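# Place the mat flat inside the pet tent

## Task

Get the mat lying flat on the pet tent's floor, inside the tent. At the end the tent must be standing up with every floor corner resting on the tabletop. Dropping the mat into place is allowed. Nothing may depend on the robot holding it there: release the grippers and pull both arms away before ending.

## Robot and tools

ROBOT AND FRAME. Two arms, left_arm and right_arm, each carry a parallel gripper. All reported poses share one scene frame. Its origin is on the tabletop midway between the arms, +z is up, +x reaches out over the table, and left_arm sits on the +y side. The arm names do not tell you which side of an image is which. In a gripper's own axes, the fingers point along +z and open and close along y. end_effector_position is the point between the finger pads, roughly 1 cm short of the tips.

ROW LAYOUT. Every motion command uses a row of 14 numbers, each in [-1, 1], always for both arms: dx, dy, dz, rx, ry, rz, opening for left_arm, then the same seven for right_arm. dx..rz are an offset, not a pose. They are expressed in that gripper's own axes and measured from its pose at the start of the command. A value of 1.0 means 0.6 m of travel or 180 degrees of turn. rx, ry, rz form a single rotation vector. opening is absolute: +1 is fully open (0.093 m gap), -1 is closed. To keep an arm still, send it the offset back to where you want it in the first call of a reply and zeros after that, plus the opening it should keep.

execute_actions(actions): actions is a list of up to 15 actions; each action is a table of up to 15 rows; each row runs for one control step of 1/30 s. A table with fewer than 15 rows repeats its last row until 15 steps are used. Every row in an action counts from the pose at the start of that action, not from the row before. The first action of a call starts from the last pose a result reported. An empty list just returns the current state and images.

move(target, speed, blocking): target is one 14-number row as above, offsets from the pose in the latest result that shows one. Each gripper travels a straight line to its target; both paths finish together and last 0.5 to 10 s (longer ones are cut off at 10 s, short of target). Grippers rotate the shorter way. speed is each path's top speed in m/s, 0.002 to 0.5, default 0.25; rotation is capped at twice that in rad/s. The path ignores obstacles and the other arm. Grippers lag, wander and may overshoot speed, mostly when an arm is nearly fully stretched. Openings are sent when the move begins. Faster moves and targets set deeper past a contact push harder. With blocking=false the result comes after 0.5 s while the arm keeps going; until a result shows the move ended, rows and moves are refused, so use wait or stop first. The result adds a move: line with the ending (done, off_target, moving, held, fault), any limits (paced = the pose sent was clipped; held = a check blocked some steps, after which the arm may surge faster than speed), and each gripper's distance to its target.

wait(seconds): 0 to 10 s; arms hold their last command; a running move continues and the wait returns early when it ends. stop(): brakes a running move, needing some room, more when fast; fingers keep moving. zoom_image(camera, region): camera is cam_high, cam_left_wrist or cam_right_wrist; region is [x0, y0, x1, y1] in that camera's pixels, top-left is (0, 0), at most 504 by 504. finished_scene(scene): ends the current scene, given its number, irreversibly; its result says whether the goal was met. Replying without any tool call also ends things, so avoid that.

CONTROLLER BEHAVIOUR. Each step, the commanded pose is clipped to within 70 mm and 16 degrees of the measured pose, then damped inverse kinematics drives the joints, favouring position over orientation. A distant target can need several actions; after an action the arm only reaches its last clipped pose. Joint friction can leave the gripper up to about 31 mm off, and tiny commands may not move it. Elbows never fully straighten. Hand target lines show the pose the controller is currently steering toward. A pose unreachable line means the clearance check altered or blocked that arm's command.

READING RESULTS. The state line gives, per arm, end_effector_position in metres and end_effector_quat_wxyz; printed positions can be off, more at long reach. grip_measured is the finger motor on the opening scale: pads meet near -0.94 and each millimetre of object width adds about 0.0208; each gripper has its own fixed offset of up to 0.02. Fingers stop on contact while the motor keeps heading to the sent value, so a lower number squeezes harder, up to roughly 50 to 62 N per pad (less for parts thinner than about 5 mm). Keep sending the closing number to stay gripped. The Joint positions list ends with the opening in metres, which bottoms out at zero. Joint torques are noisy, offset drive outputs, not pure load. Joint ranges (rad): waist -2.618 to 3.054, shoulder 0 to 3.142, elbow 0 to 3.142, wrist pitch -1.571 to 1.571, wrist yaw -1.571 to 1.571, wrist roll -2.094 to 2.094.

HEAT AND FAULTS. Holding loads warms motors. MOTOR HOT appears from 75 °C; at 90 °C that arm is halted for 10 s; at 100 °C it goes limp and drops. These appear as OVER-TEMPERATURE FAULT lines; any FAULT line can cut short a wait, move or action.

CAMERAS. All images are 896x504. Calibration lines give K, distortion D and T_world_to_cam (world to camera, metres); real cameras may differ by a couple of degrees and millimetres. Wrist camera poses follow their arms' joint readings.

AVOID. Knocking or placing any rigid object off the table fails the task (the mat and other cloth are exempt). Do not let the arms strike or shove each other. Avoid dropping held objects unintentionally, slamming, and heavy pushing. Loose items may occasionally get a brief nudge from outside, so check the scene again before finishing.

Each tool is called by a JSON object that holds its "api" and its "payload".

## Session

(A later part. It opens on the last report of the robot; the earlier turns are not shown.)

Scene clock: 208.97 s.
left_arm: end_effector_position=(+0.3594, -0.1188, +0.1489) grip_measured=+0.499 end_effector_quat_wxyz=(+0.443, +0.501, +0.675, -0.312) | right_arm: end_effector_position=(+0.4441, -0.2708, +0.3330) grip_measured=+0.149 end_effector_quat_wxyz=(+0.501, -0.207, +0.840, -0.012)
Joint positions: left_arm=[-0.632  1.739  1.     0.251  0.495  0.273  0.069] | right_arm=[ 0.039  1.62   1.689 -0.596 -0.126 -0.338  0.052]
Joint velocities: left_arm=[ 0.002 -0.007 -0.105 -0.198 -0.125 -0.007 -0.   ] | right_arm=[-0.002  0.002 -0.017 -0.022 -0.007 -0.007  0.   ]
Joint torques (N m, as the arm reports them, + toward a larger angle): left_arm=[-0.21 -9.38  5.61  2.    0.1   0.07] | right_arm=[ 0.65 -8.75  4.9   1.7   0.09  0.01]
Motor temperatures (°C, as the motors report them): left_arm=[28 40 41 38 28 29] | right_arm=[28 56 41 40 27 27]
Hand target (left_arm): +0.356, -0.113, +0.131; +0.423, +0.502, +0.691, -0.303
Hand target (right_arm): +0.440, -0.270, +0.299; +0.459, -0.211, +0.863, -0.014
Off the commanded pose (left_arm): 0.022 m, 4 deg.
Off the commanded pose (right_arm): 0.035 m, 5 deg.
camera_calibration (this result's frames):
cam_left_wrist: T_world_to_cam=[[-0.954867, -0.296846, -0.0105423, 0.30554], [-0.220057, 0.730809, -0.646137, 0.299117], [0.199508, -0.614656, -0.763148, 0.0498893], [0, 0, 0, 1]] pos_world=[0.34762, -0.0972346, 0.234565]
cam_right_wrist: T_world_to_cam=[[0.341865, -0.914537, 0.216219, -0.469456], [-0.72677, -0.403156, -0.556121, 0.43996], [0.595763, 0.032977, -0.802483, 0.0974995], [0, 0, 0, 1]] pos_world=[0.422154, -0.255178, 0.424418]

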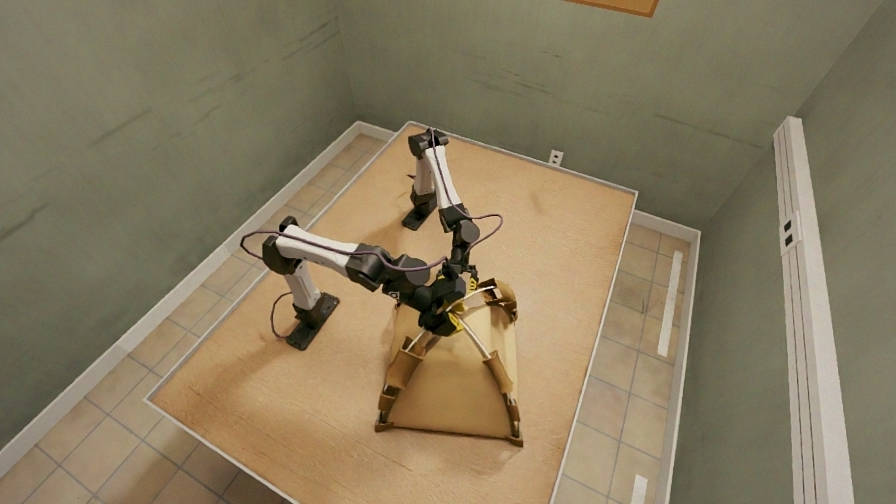

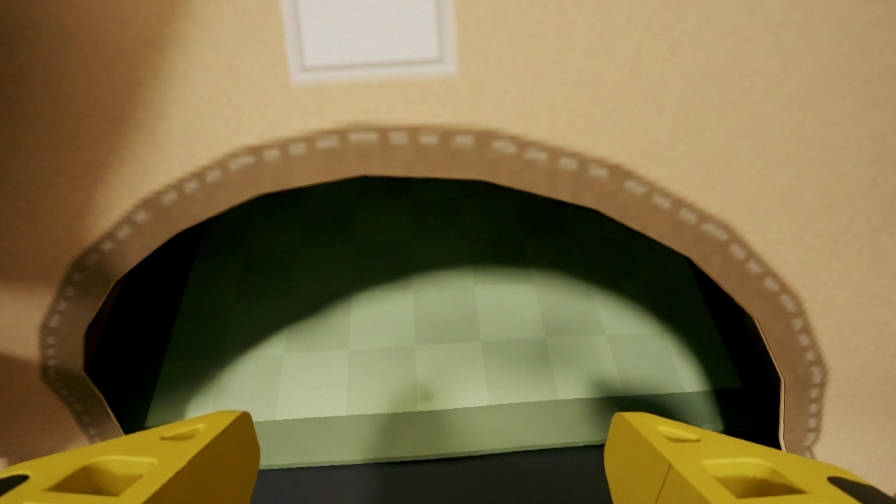

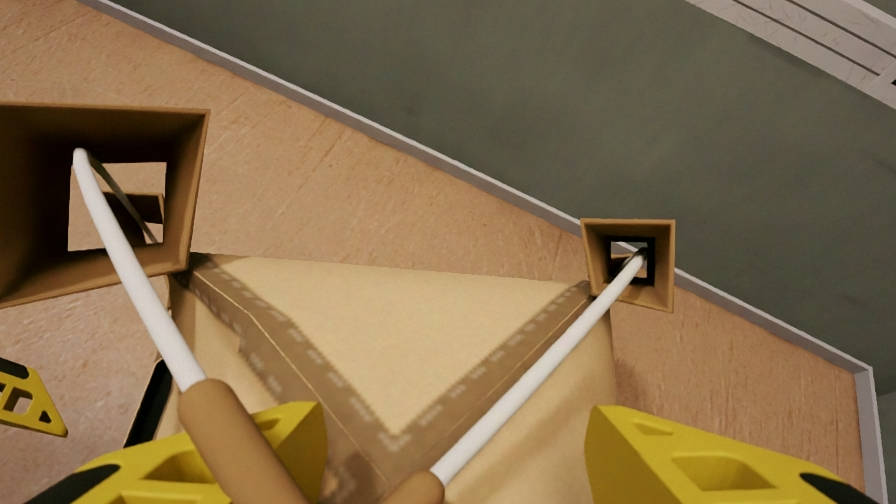

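{"api": "execute_actions", "payload": {"actions": [[[0.025,-0.004,0.005,0,0.01,0,0.5,0.05,0.01,0.024,0,0.03,0,0.15],[0.032,-0.008,0.012,0,0.012,0,0.5,0.05,0.01,0.024,0,0.03,0,0.15],[0.04,-0.013,0.02,0,0.014,0,0.5,0.05,0.01,0.024,0,0.03,0,0.15],[0.048,-0.018,0.03,0,0.016,0,0.5,0.05,0.01,0.024,0,0.03,0,0.15],[0.056,-0.023,0.04,0,0.018,0,0.5,0.05,0.01,0.024,0,0.03,0,0.15],[0.064,-0.028,0.05,0,0.02,0,0.5,0.05,0.01,0.024,0,0.03,0,0.15],[0.072,-0.033,0.06,0,0.022,0,0.5,0.05,0.01,0.024,0,0.03,0,0.15],[0.08,-0.038,0.072,0,0.024,0,0.5,0.05,0.01,0.024,0,0.03,0,0.15],[0.087,-0.043,0.084,0,0.026,0,0.5,0.05,0.01,0.024,0,0.03,0,0.15],[0.093,-0.048,0.096,0,0.028,0,0.5,0.05,0.01,0.024,0,0.03,0,0.15],[0.097,-0.053,0.108,0,0.03,0,0.5,0.05,0.01,0.024,0,0.03,0,0.15],[0.098,-0.058,0.12,0,0.03,0,0.5,0.05,0.01,0.024,0,0.03,0,0.15],[0.099,-0.063,0.132,0,0.03,0,0.5,0.05,0.01,0.024,0,0.03,0,0.15],[0.1,-0.068,0.144,0,0.03,0,0.5,0.05,0.01,0.024,0,0.03,0,0.15],[0.1,-0.072,0.155,0,0.03,0,0.5,0.05,0.01,0.024,0,0.03,0,0.15]]]}}

Scene clock: 212.53 s.
left_arm: end_effector_position=(+0.3248, -0.1643, +0.0451) grip_measured=+0.499 end_effector_quat_wxyz=(+0.377, +0.530, +0.701, -0.294) | right_arm: end_effector_position=(+0.4444, -0.2722, +0.3332) grip_measured=+0.149 end_effector_quat_wxyz=(+0.501, -0.205, +0.841, -0.016)
Joint positions: left_arm=[-0.785  2.001  1.001  0.377  0.376  0.244  0.069] | right_arm=[ 0.039  1.62   1.689 -0.595 -0.117 -0.338  0.052]
Joint velocities: left_arm=[-0.369  0.808  0.335  0.212 -0.359 -0.256 -0.001] | right_arm=[-0.007  0.002 -0.022 -0.022 -0.022 -0.007 -0.   ]
Joint torques (N m, as the arm reports them, + toward a larger angle): left_arm=[ -0.49 -11.95   7.94   2.24   0.11  -0.01] | right_arm=[ 0.59 -8.8   4.71  1.76  0.17 -0.01]
Motor temperatures (°C, as the motors report them): left_arm=[28 40 41 38 28 29] | right_arm=[28 56 41 40 27 27]
Hand target (left_arm): +0.335, -0.185, +0.055; +0.409, +0.514, +0.695, -0.291
Hand target (right_arm): +0.441, -0.274, +0.300; +0.461, -0.207, +0.863, -0.022
Off the commanded pose (left_arm): 0.029 m, 4 deg.
Off the commanded pose (right_arm): 0.034 m, 5 deg.
camera_calibration (this result's frames):
cam_left_wrist: T_world_to_cam=[[-0.964622, -0.262333, 0.0261721, 0.265126], [-0.236397, 0.81674, -0.526357, 0.271713], [0.116705, -0.513923, -0.849861, -0.00297411], [0, 0, 0, 1]] pos_world=[0.320326, -0.153896, 0.133551]
cam_right_wrist: T_world_to_cam=[[0.335063, -0.91596, 0.220795, -0.469772], [-0.728769, -0.400478, -0.555439, 0.441161], [0.597183, 0.0251983, -0.801709, 0.0944302], [0, 0, 0, 1]] pos_world=[0.422515, -0.255996, 0.424467]

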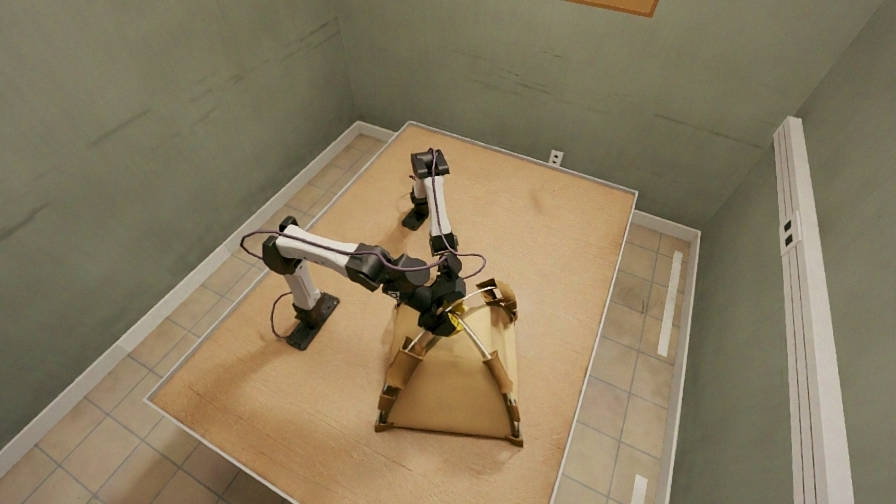

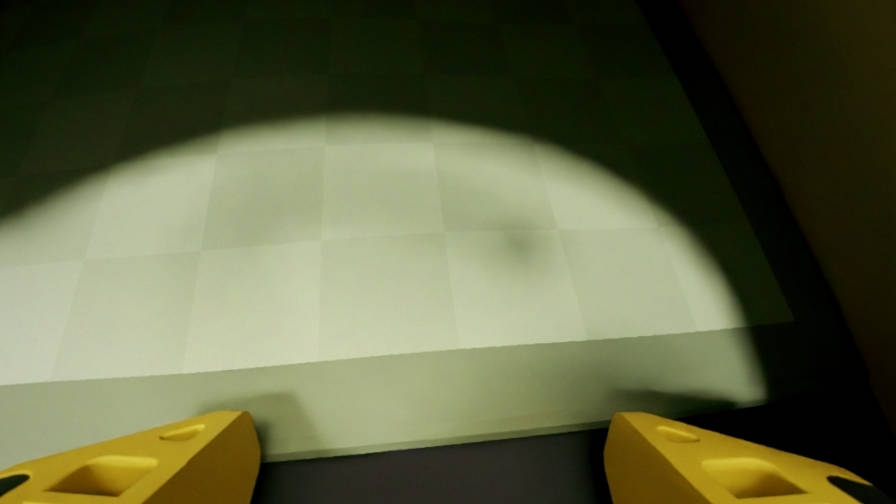

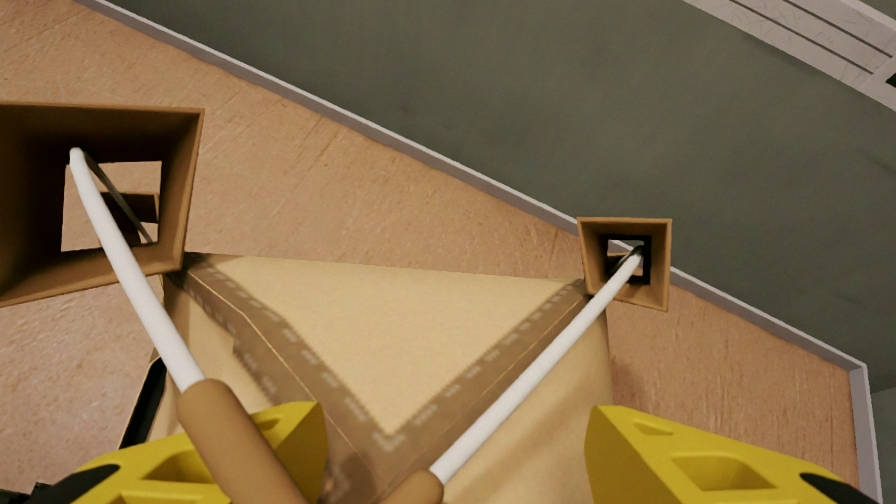

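{"api": "wait", "payload": {"seconds": 0}}

Scene clock: 212.90 s.
left_arm: end_effector_position=(+0.3310, -0.1759, +0.0422) grip_measured=+0.499 end_effector_quat_wxyz=(+0.391, +0.519, +0.703, -0.288) | right_arm: end_effector_position=(+0.4445, -0.2725, +0.3332) grip_measured=+0.149 end_effector_quat_wxyz=(+0.501, -0.205, +0.841, -0.017)
Joint positions: left_arm=[-0.803  2.044  1.03   0.42   0.334  0.219  0.069] | right_arm=[ 0.039  1.62   1.689 -0.594 -0.116 -0.339  0.052]
Joint velocities: left_arm=[-0.007 -0.002 -0.012  0.022 -0.022  0.007  0.001] | right_arm=[ 0.012  0.007  0.002 -0.037  0.007  0.037 -0.001]
Joint torques (N m, as the arm reports them, + toward a larger angle): left_arm=[ -0.84 -11.93   7.24   2.06   0.05  -0.05] | right_arm=[ 0.58 -8.81  4.74  1.77  0.15  0.01]
Motor temperatures (°C, as the motors report them): left_arm=[28 40 41 38 28 29] | right_arm=[28 56 41 40 27 27]
Hand target (left_arm): +0.335, -0.185, +0.055; +0.409, +0.514, +0.695, -0.291
Hand target (right_arm): +0.441, -0.274, +0.300; +0.461, -0.207, +0.863, -0.022
Off the commanded pose (left_arm): 0.019 m, 3 deg.
Off the commanded pose (right_arm): 0.034 m, 5 deg.
camera_calibration (this result's frames):
cam_left_wrist: T_world_to_cam=[[-0.956797, -0.290468, 0.0129793, 0.261149], [-0.250972, 0.802512, -0.541283, 0.284013], [0.146809, -0.521155, -0.84074, -0.0237705], [0, 0, 0, 1]] pos_world=[0.324636, -0.164456, 0.130357]
cam_right_wrist: T_world_to_cam=[[0.333769, -0.916036, 0.222432, -0.470097], [-0.728953, -0.400426, -0.555235, 0.441171], [0.597683, 0.0231778, -0.801397, 0.0935499], [0, 0, 0, 1]] pos_world=[0.422584, -0.256137, 0.424489]

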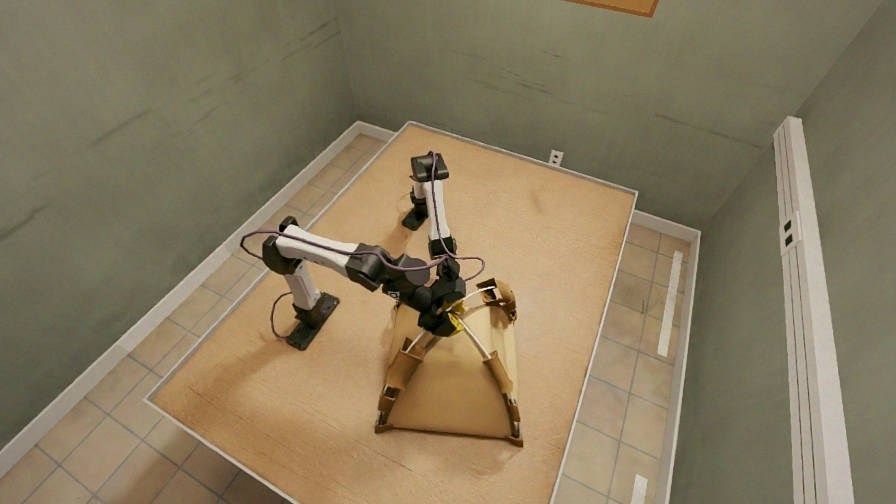

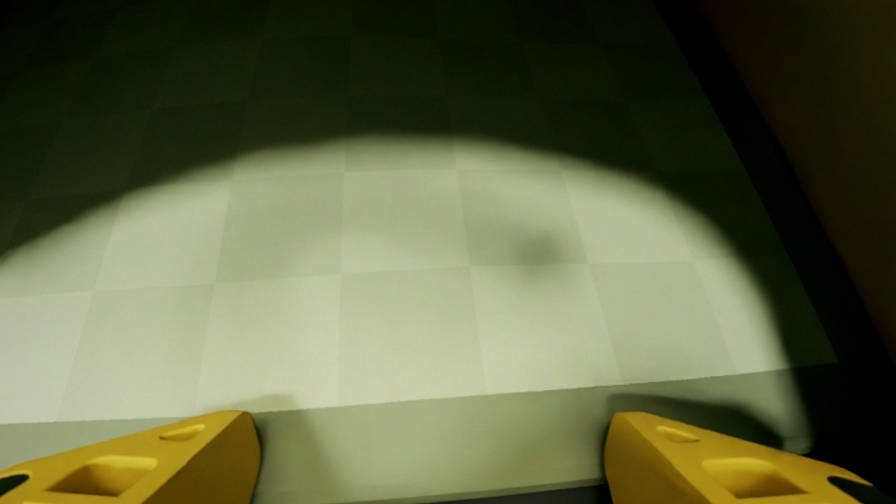

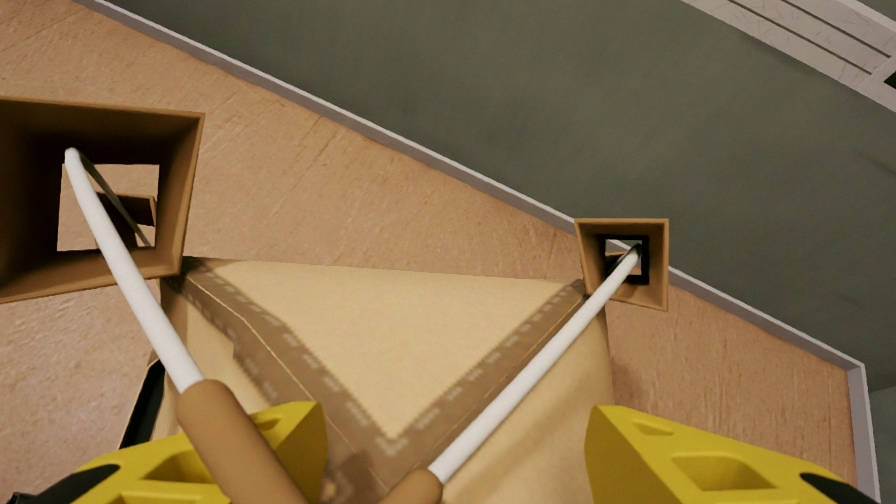

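{"api": "execute_actions", "payload": {"actions": [[[-0.03,0,0.005,0,0,0,0.5,0.05,0.01,0.024,-0.005,0.03,0,0.15],[-0.036,0,0.01,0,0,0,0.5,0.05,0.01,0.024,-0.005,0.03,0,0.15],[-0.042,0,0.016,0,0,0,0.5,0.05,0.01,0.024,-0.005,0.03,0,0.15],[-0.048,0,0.022,0,0,0,0.5,0.05,0.01,0.024,-0.005,0.03,0,0.15],[-0.054,0,0.03,0,0,0,0.5,0.05,0.01,0.024,-0.005,0.03,0,0.15],[-0.059,0,0.038,0,0,0,0.5,0.05,0.01,0.024,-0.005,0.03,0,0.15],[-0.064,0,0.046,0,0,0,0.5,0.05,0.01,0.024,-0.005,0.03,0,0.15],[-0.068,0,0.054,0,0,0,0.5,0.05,0.01,0.024,-0.005,0.03,0,0.15],[-0.072,0,0.062,0,0,0,0.5,0.05,0.01,0.024,-0.005,0.03,0,0.15],[-0.075,0,0.068,0,0,0,0.5,0.05,0.01,0.024,-0.005,0.03,0,0.15]],[[0.0,0,0.01,0,0,0,0.5,0.05,0.01,0.024,-0.005,0.03,0,0.15],[0.01,0,0.015,0,0.002,0,0.5,0.05,0.01,0.024,-0.005,0.03,0,0.15],[0.02,0,0.02,0,0.004,0,0.5,0.05,0.01,0.024,-0.005,0.03,0,0.15],[0.03,0,0.025,0,0.006,0,0.5,0.05,0.01,0.024,-0.005,0.03,0,0.15],[0.04,0,0.03,0,0.008,0,0.5,0.05,0.01,0.024,-0.005,0.03,0,0.15],[0.05,0,0.035,0,0.01,0,0.5,0.05,0.01,0.024,-0.005,0.03,0,0.15],[0.06,0,0.04,0,0.012,0,0.5,0.05,0.01,0.024,-0.005,0.03,0,0.15],[0.07,0,0.045,0,0.014,0,0.5,0.05,0.01,0.024,-0.005,0.03,0,0.15],[0.08,0,0.05,0,0.017,0,0.5,0.05,0.01,0.024,-0.005,0.03,0,0.15],[0.088,0,0.054,0,0.02,0,0.5,0.05,0.01,0.024,-0.005,0.03,0,0.15]]]}}

Scene clock: 215.43 s.
left_arm: end_effector_position=(+0.3526, -0.2315, +0.0294) grip_measured=+0.499 end_effector_quat_wxyz=(+0.403, +0.522, +0.692, -0.293) | right_arm: end_effector_position=(+0.4470, -0.2787, +0.3355) grip_measured=+0.149 end_effector_quat_wxyz=(+0.504, -0.201, +0.839, -0.037)
Joint positions: left_arm=[-0.843  2.245  1.283  0.405  0.31   0.203  0.069] | right_arm=[ 0.039  1.62   1.689 -0.582 -0.078 -0.352  0.052]
Joint velocities: left_arm=[-0.007  0.042  0.007  0.095 -0.007  0.022 -0.   ] | right_arm=[-0.017 -0.012  0.002 -0.037 -0.066 -0.051  0.001]
Joint torques (N m, as the arm reports them, + toward a larger angle): left_arm=[ -0.49 -10.39   5.43   1.49  -0.11   0.11] | right_arm=[-0.2  -8.3   5.53  1.66 -0.08  0.04]
Motor temperatures (°C, as the motors report them): left_arm=[28 41 42 38 28 29] | right_arm=[28 56 41 40 27 27]
Hand target (left_arm): +0.347, -0.222, -0.005; +0.369, +0.529, +0.713, -0.275
Hand target (right_arm): +0.444, -0.280, +0.302; +0.463, -0.205, +0.862, -0.033
Off the commanded pose (left_arm): 0.036 m, 5 deg.
Off the commanded pose (right_arm): 0.034 m, 6 deg.
camera_calibration (this result's frames):
cam_left_wrist: T_world_to_cam=[[-0.96035, -0.278796, 0.000263808, 0.270192], [-0.230125, 0.792161, -0.565265, 0.318161], [0.157385, -0.542913, -0.82491, -0.0758728], [0, 0, 0, 1]] pos_world=[0.344637, -0.217898, 0.117186]
cam_right_wrist: T_world_to_cam=[[0.306005, -0.917461, 0.254217, -0.475717], [-0.730731, -0.397506, -0.554996, 0.443265], [0.61024, -0.0159326, -0.792056, 0.0743941], [0, 0, 0, 1]] pos_world=[0.424081, -0.259066, 0.42587]

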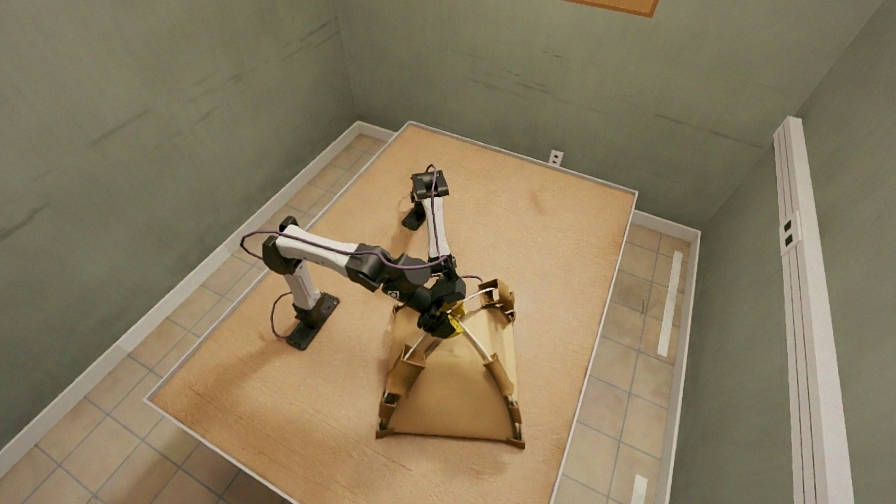

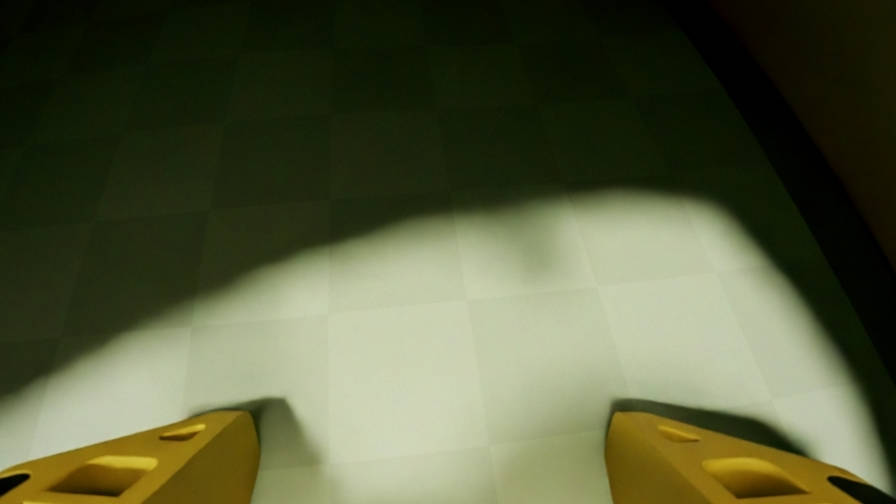

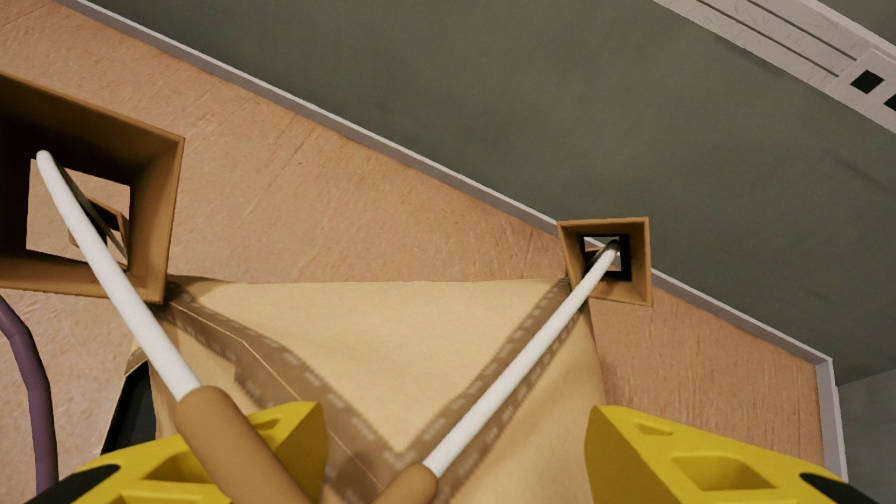

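{"api": "execute_actions", "payload": {"actions": [[[0.06,0,0.03,0,0.028,0,0.5,0.05,0.0,0.024,0,0.03,0,0.15],[0.064,0.005,0.023,0.003,0.03,0,0.5,0.05,0.0,0.024,0,0.03,0,0.15],[0.068,0.01,0.016,0.006,0.03,0,0.5,0.05,0.0,0.024,0,0.03,0,0.15],[0.072,0.015,0.009,0.009,0.03,0,0.5,0.05,0.0,0.024,0,0.03,0,0.15],[0.076,0.02,0.002,0.012,0.03,0,0.5,0.05,0.0,0.024,0,0.03,0,0.15],[0.08,0.025,-0.005,0.016,0.03,0,0.5,0.05,0.0,0.024,0,0.03,0,0.15],[0.084,0.03,-0.012,0.02,0.03,0,0.5,0.05,0.0,0.024,0,0.03,0,0.15],[0.088,0.035,-0.019,0.024,0.03,0,0.5,0.05,0.0,0.024,0,0.03,0,0.15],[0.092,0.04,-0.026,0.028,0.03,0,0.5,0.05,0.0,0.024,0,0.03,0,0.15],[0.096,0.045,-0.032,0.032,0.03,0,0.5,0.05,0.0,0.024,0,0.03,0,0.15],[0.1,0.05,-0.038,0.035,0.03,0,0.5,0.05,0.0,0.024,0,0.03,0,0.15]]]}}

Scene clock: 216.93 s.
left_arm: end_effector_position=(+0.3838, -0.1964, +0.0287) grip_measured=+0.499 end_effector_quat_wxyz=(+0.401, +0.542, +0.665, -0.321) | right_arm: end_effector_position=(+0.4472, -0.2807, +0.3355) grip_measured=+0.149 end_effector_quat_wxyz=(+0.504, -0.202, +0.839, -0.043)
Joint positions: left_arm=[-0.708  2.251  1.269  0.412  0.503  0.308  0.069] | right_arm=[ 0.037  1.62   1.689 -0.582 -0.07  -0.36   0.052]
Joint velocities: left_arm=[ 0.032 -0.012 -0.012 -0.095  0.227  0.212 -0.   ] | right_arm=[-0.002  0.017 -0.002 -0.022  0.007 -0.007 -0.   ]
Joint torques (N m, as the arm reports them, + toward a larger angle): left_arm=[  0.34 -13.13   2.94   1.05  -0.14   0.1 ] | right_arm=[-1.04 -8.05  5.93  1.73  0.05  0.05]
Motor temperatures (°C, as the motors report them): left_arm=[28 41 42 38 28 29] | right_arm=[28 56 41 40 27 27]
Hand target (left_arm): +0.368, -0.175, -0.008; +0.343, +0.555, +0.693, -0.308
Hand target (right_arm): +0.446, -0.288, +0.304; +0.464, -0.199, +0.862, -0.047
Off the commanded pose (left_arm): 0.047 m, 8 deg.
Off the commanded pose (right_arm): 0.033 m, 5 deg.
camera_calibration (this result's frames):
cam_left_wrist: T_world_to_cam=[[-0.979475, -0.201472, 0.00612752, 0.332262], [-0.165695, 0.787489, -0.593638, 0.272253], [0.114776, -0.582469, -0.804709, -0.0543037], [0, 0, 0, 1]] pos_world=[0.376786, -0.179085, 0.115885]
cam_right_wrist: T_world_to_cam=[[0.301599, -0.915906, 0.264868, -0.478848], [-0.731705, -0.400454, -0.551584, 0.441063], [0.611266, -0.0274478, -0.790949, 0.0701043], [0, 0, 0, 1]] pos_world=[0.424296, -0.26003, 0.425564]

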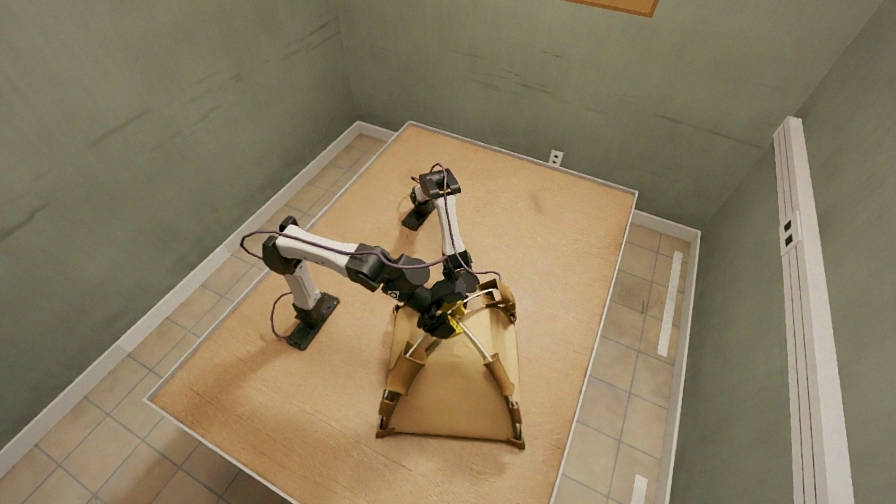

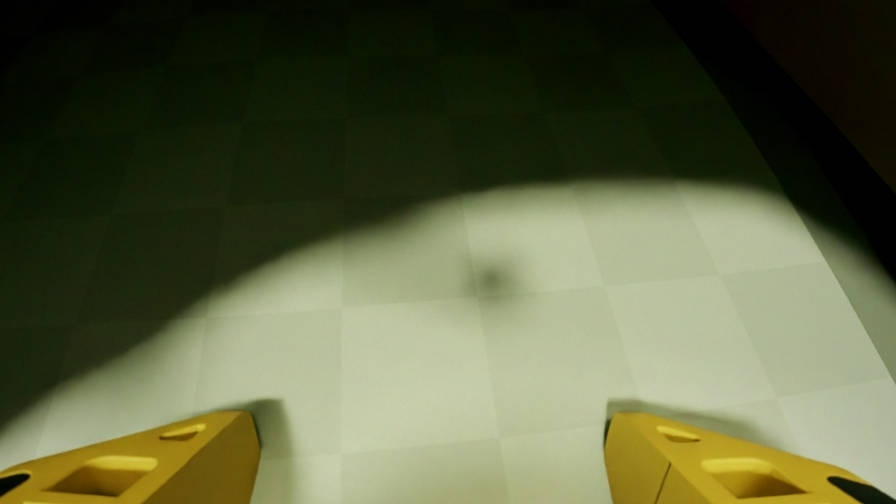

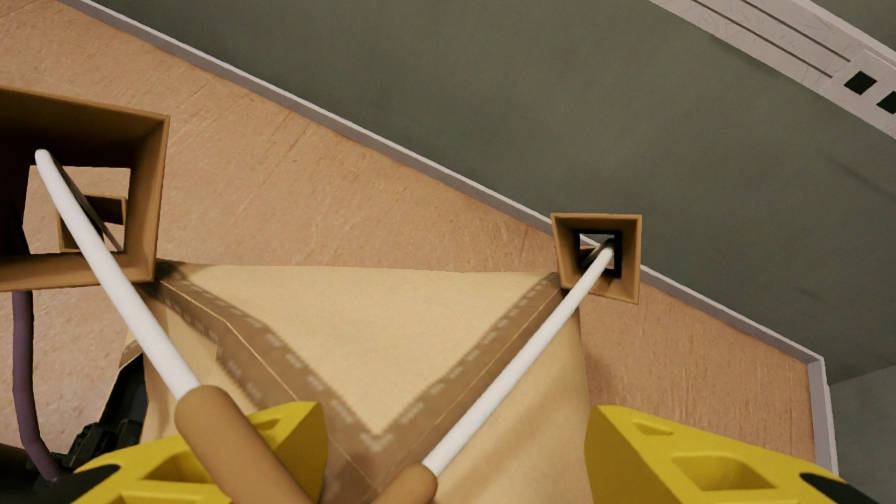

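{"api": "zoom_image", "payload": {"camera": "cam_left_wrist", "region": [560, 0, 896, 400]}}

{"api": "execute_actions", "payload": {"actions": [[[0.03,0,0.015,0,0.01,0,0.5,0.05,0.01,0.024,0,0.03,0,0.15],[0.015,0,0.008,0,0.005,0,0.5,0.05,0.01,0.024,0,0.03,0,0.15],[0.0,0,0.0,0,0,0,0.5,0.05,0.01,0.024,0,0.03,0,0.15],[-0.012,0,-0.008,0,0,0,0.5,0.05,0.01,0.024,0,0.03,0,0.15],[-0.024,0,-0.016,0,0,0,0.5,0.05,0.01,0.024,0,0.03,0,0.15],[-0.03,0,-0.026,-0.003,0,0,0.5,0.05,0.01,0.024,0,0.03,0,0.15],[-0.032,0,-0.038,-0.006,-0.004,0,0.5,0.05,0.01,0.024,0,0.03,0,0.15],[-0.032,0,-0.05,-0.009,-0.008,0,0.5,0.05,0.01,0.024,0,0.03,0,0.15],[-0.03,0,-0.062,-0.012,-0.012,0,0.5,0.05,0.01,0.024,0,0.03,0,0.15],[-0.028,0,-0.074,-0.015,-0.016,0,0.5,0.05,0.01,0.024,0,0.03,0,0.15],[-0.026,-0.002,-0.086,-0.018,-0.02,0,0.5,0.05,0.01,0.024,0,0.03,0,0.15],[-0.024,-0.004,-0.098,-0.021,-0.024,0,0.5,0.05,0.01,0.024,0,0.03,0,0.15],[-0.022,-0.006,-0.11,-0.024,-0.028,0,0.5,0.05,0.01,0.024,0,0.03,0,0.15],[-0.02,-0.008,-0.122,-0.027,-0.032,0,0.5,0.05,0.01,0.024,0,0.03,0,0.15],[-0.018,-0.01,-0.134,-0.03,-0.036,0,0.5,0.05,0.01,0.024,0,0.03,0,0.15]],[[0.01,-0.002,-0.04,-0.01,-0.015,0,0.5,0.05,0.01,0.024,0,0.03,0,0.15],[0.015,-0.003,-0.05,-0.01,-0.02,0,0.5,0.05,0.01,0.024,0,0.03,0,0.15],[0.02,-0.004,-0.06,-0.01,-0.025,0,0.5,0.05,0.01,0.024,0,0.03,0,0.15],[0.025,-0.005,-0.07,-0.01,-0.03,0,0.5,0.05,0.01,0.024,0,0.03,0,0.15],[0.03,-0.006,-0.08,-0.01,-0.035,0,0.5,0.05,0.01,0.024,0,0.03,0,0.15],[0.035,-0.007,-0.09,-0.01,-0.04,0,0.5,0.05,0.01,0.024,0,0.03,0,0.15],[0.04,-0.008,-0.1,-0.01,-0.045,0,0.5,0.05,0.01,0.024,0,0.03,0,0.15],[0.045,-0.009,-0.11,-0.01,-0.05,0,0.5,0.05,0.01,0.024,0,0.03,0,0.15],[0.05,-0.01,-0.12,-0.01,-0.05,0,0.5,0.05,0.01,0.024,0,0.03,0,0.15]]]}}

Region (560, 0, 896, 400) of cam_left_wrist's 896x504 image, scaled by 1.260, with more detail than that image has; it fills the left 423 columns of this view, and the rest is white.

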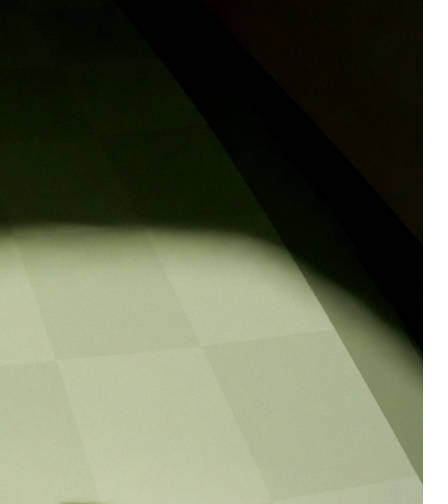

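Scene clock: 220.60 s.
left_arm: end_effector_position=(+0.3399, -0.0739, +0.0540) grip_measured=+0.499 end_effector_quat_wxyz=(+0.463, +0.494, +0.655, -0.335) | right_arm: end_effector_position=(+0.4476, -0.2839, +0.3354) grip_measured=+0.149 end_effector_quat_wxyz=(+0.503, -0.197, +0.840, -0.051)
Joint positions: left_arm=[-0.545  1.923  0.645  0.84   0.61   0.282  0.069] | right_arm=[ 0.037  1.62   1.689 -0.582 -0.051 -0.361  0.052]
Joint velocities: left_arm=[ 0.007 -0.022  0.007  0.447  0.139 -0.081  0.   ] | right_arm=[-0.022 -0.007 -0.007 -0.037 -0.037  0.081 -0.001]
Joint torques (N m, as the arm reports them, + toward a larger angle): left_arm=[ -0.11 -10.78   3.63   2.06   0.3   -0.05] | right_arm=[ 0.21 -8.72  4.82  1.79  0.2   0.03]
Motor temperatures (°C, as the motors report them): left_arm=[28 42 41 38 28 29] | right_arm=[28 55 41 40 27 27]
Hand target (left_arm): +0.339, -0.076, +0.072; +0.488, +0.494, +0.630, -0.347
Hand target (right_arm): +0.445, -0.287, +0.303; +0.463, -0.197, +0.862, -0.058
Off the commanded pose (left_arm): 0.017 m, 5 deg.
Off the commanded pose (right_arm): 0.034 m, 5 deg.
camera_calibration (this result's frames):
cam_left_wrist: T_world_to_cam=[[-0.960104, -0.279591, -0.00534129, 0.302067], [-0.196576, 0.688373, -0.698212, 0.192435], [0.198891, -0.669307, -0.715871, 0.00263032], [0, 0, 0, 1]] pos_world=[0.327321, -0.046251, 0.137857]
cam_right_wrist: T_world_to_cam=[[0.286644, -0.918092, 0.273757, -0.478708], [-0.73772, -0.39383, -0.548331, 0.443526], [0.611232, -0.0447798, -0.790184, 0.0645468], [0, 0, 0, 1]] pos_world=[0.424964, -0.261933, 0.425253]

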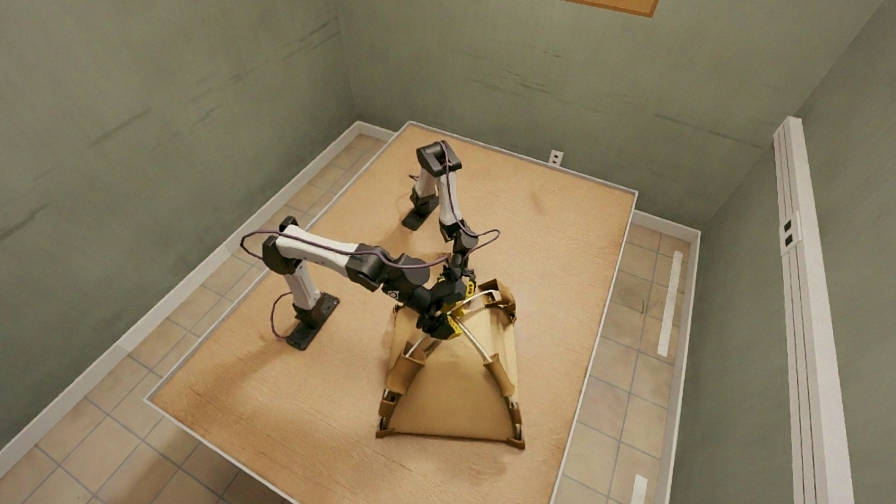

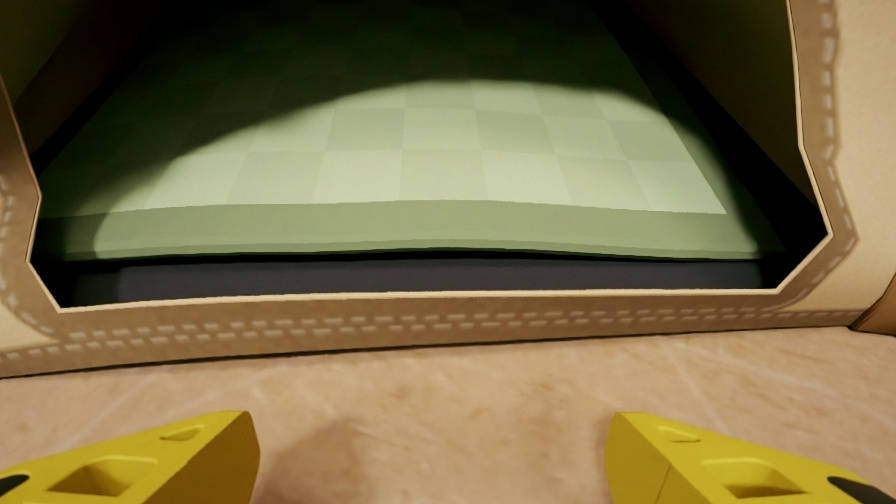

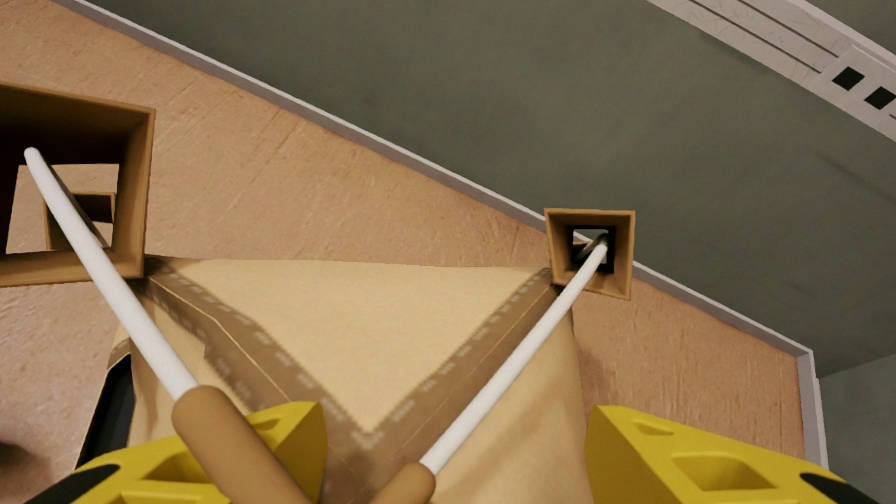

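{"api": "wait", "payload": {"seconds": 0}}

Scene clock: 220.97 s.
left_arm: end_effector_position=(+0.3417, -0.0777, +0.0661) grip_measured=+0.499 end_effector_quat_wxyz=(+0.483, +0.495, +0.636, -0.341) | right_arm: end_effector_position=(+0.4476, -0.2839, +0.3354) grip_measured=+0.149 end_effector_quat_wxyz=(+0.503, -0.197, +0.840, -0.051)
Joint positions: left_arm=[-0.545  1.923  0.645  0.9    0.625  0.275  0.069] | right_arm=[ 0.037  1.62   1.689 -0.582 -0.051 -0.361  0.052]
Joint velocities: left_arm=[-0.012 -0.012  0.012 -0.007  0.022 -0.051  0.   ] | right_arm=[-0.002 -0.002 -0.002 -0.051 -0.081 -0.037  0.   ]
Joint torques (N m, as the arm reports them, + toward a larger angle): left_arm=[ -0.05 -10.75   3.59   2.11   0.28  -0.02] | right_arm=[ 0.17 -8.71  4.79  1.79  0.21  0.04]
Motor temperatures (°C, as the motors report them): left_arm=[28 42 41 38 28 29] | right_arm=[28 55 41 40 27 27]
Hand target (left_arm): +0.339, -0.076, +0.072; +0.488, +0.494, +0.630, -0.347
Hand target (right_arm): +0.445, -0.287, +0.303; +0.463, -0.197, +0.862, -0.058
Off the commanded pose (left_arm): 0.005 m, 1 deg.
Off the commanded pose (right_arm): 0.034 m, 5 deg.
camera_calibration (this result's frames):
cam_left_wrist: T_world_to_cam=[[-0.962536, -0.269347, -0.0312682, 0.306131], [-0.161211, 0.661162, -0.732718, 0.191867], [0.218028, -0.700226, -0.679814, -0.00294759], [0, 0, 0, 1]] pos_world=[0.326236, -0.046464, 0.148153]
cam_right_wrist: T_world_to_cam=[[0.286644, -0.918092, 0.273757, -0.478708], [-0.73772, -0.39383, -0.548331, 0.443526], [0.611232, -0.0447798, -0.790184, 0.0645468], [0, 0, 0, 1]] pos_world=[0.424964, -0.261933, 0.425253]

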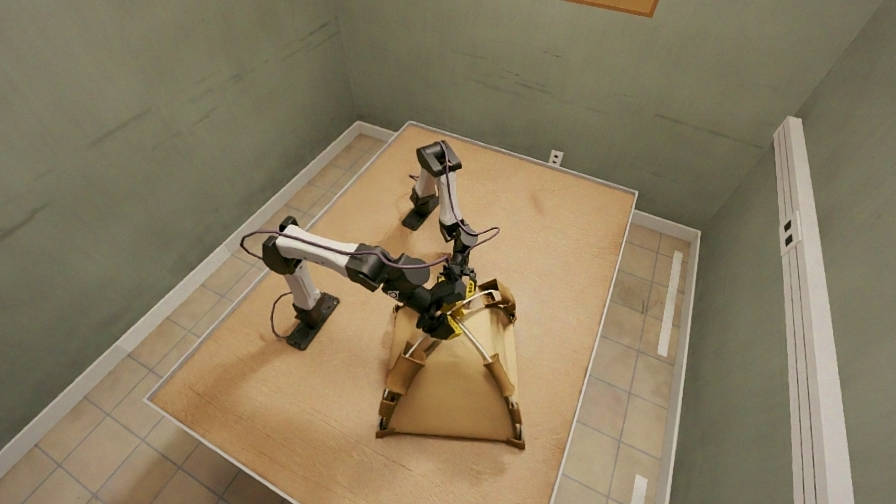

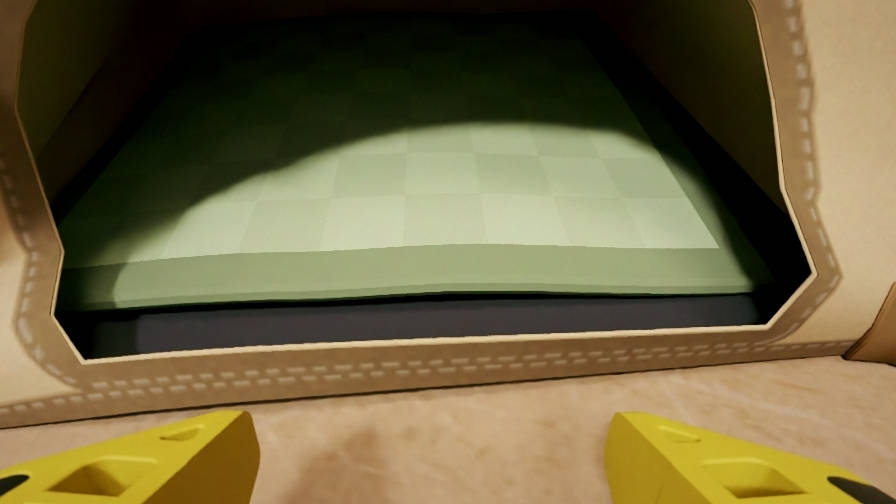

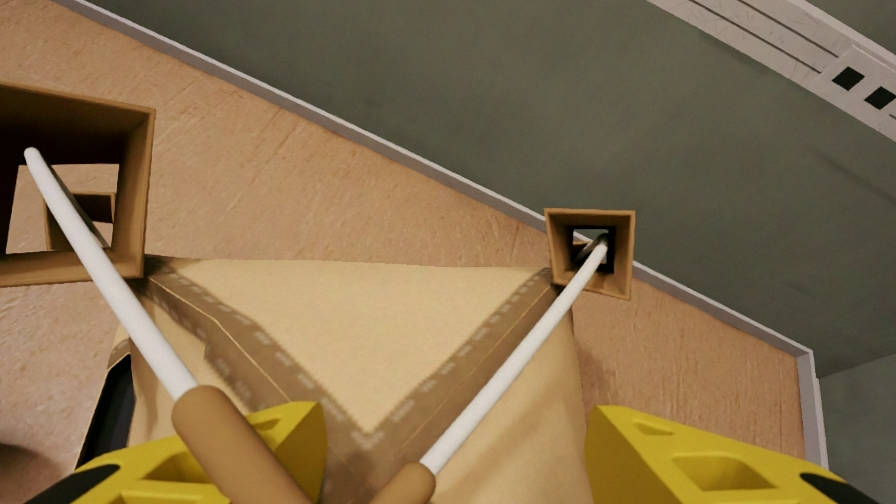

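{"api": "move", "payload": {"target": [0,0,0,0,0,0,0.5,0,0,-0.17,0,0,0,0.15], "speed": 0.15}}

Scene clock: 223.30 s.
left_arm: end_effector_position=(+0.3417, -0.0779, +0.0667) grip_measured=+0.499 end_effector_quat_wxyz=(+0.484, +0.495, +0.635, -0.342) | right_arm: end_effector_position=(+0.3629, -0.2938, +0.3791) grip_measured=+0.149 end_effector_quat_wxyz=(+0.494, -0.200, +0.845, -0.050)
Joint positions: left_arm=[-0.545  1.923  0.645  0.902  0.626  0.274  0.069] | right_arm=[ 0.021  1.394  1.689 -0.829 -0.066 -0.374  0.052]
Joint velocities: left_arm=[-0.002  0.002  0.002  0.051  0.051  0.007 -0.001] | right_arm=[ 0.007 -0.007  0.007  0.022  0.051 -0.022  0.   ]
Joint torques (N m, as the arm reports them, + toward a larger angle): left_arm=[-0.23 -9.38  4.62  1.92  0.15  0.02] | right_arm=[-1.13 -7.7   8.55  2.02 -0.2   0.07]
Motor temperatures (°C, as the motors report them): left_arm=[28 42 41 38 28 29] | right_arm=[28 55 41 40 27 27]
Hand target (left_arm): +0.342, -0.078, +0.066; +0.483, +0.495, +0.636, -0.341
Hand target (right_arm): +0.360, -0.297, +0.387; +0.503, -0.198, +0.840, -0.052
Off the commanded pose (left_arm): 0.001 m, 0 deg.
Off the commanded pose (right_arm): 0.007 m, 1 deg.
move: done
camera_calibration (this result's frames):
cam_left_wrist: T_world_to_cam=[[-0.962741, -0.268495, -0.0322606, 0.306294], [-0.159419, 0.659853, -0.734289, 0.191793], [0.21844, -0.701786, -0.67807, -0.0030717], [0, 0, 0, 1]] pos_world=[0.326128, -0.0464725, 0.14863]
cam_right_wrist: T_world_to_cam=[[0.295, -0.915818, 0.272494, -0.477462], [-0.746991, -0.398876, -0.531885, 0.396775], [0.595801, -0.0466441, -0.801776, 0.159914], [0, 0, 0, 1]] pos_world=[0.341962, -0.271545, 0.469359]

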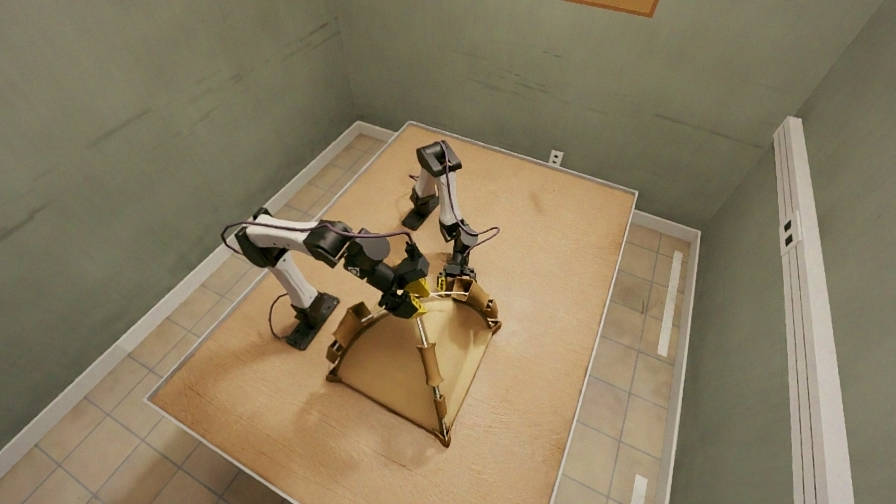

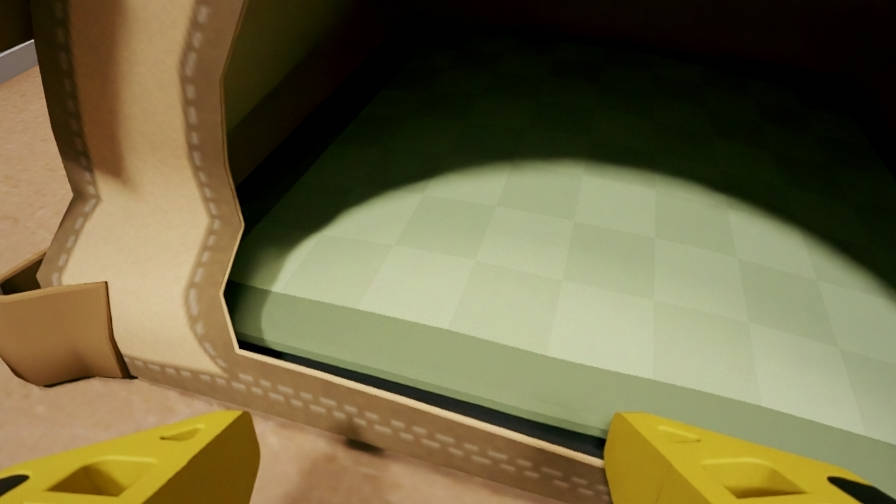

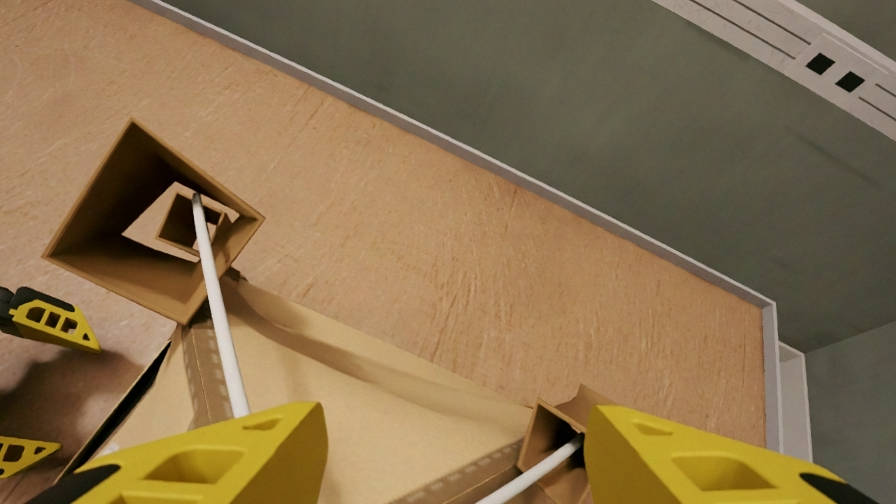

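{"api": "zoom_image", "payload": {"camera": "cam_high", "region": [300, 210, 540, 460]}}

Region (300, 210, 540, 460) of cam_high's 896x504 image, scaled by 2.016, with more detail than that image has; it fills the left 484 columns of this view, and the rest is white.

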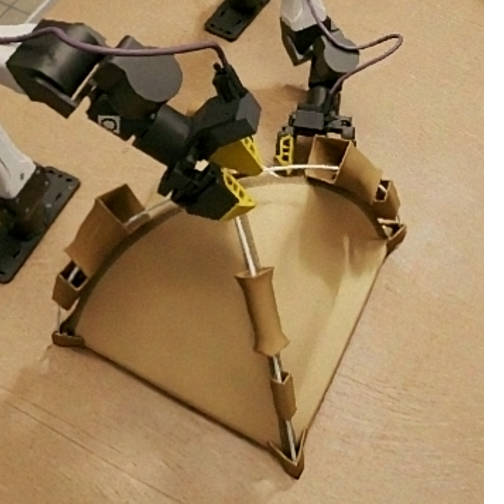

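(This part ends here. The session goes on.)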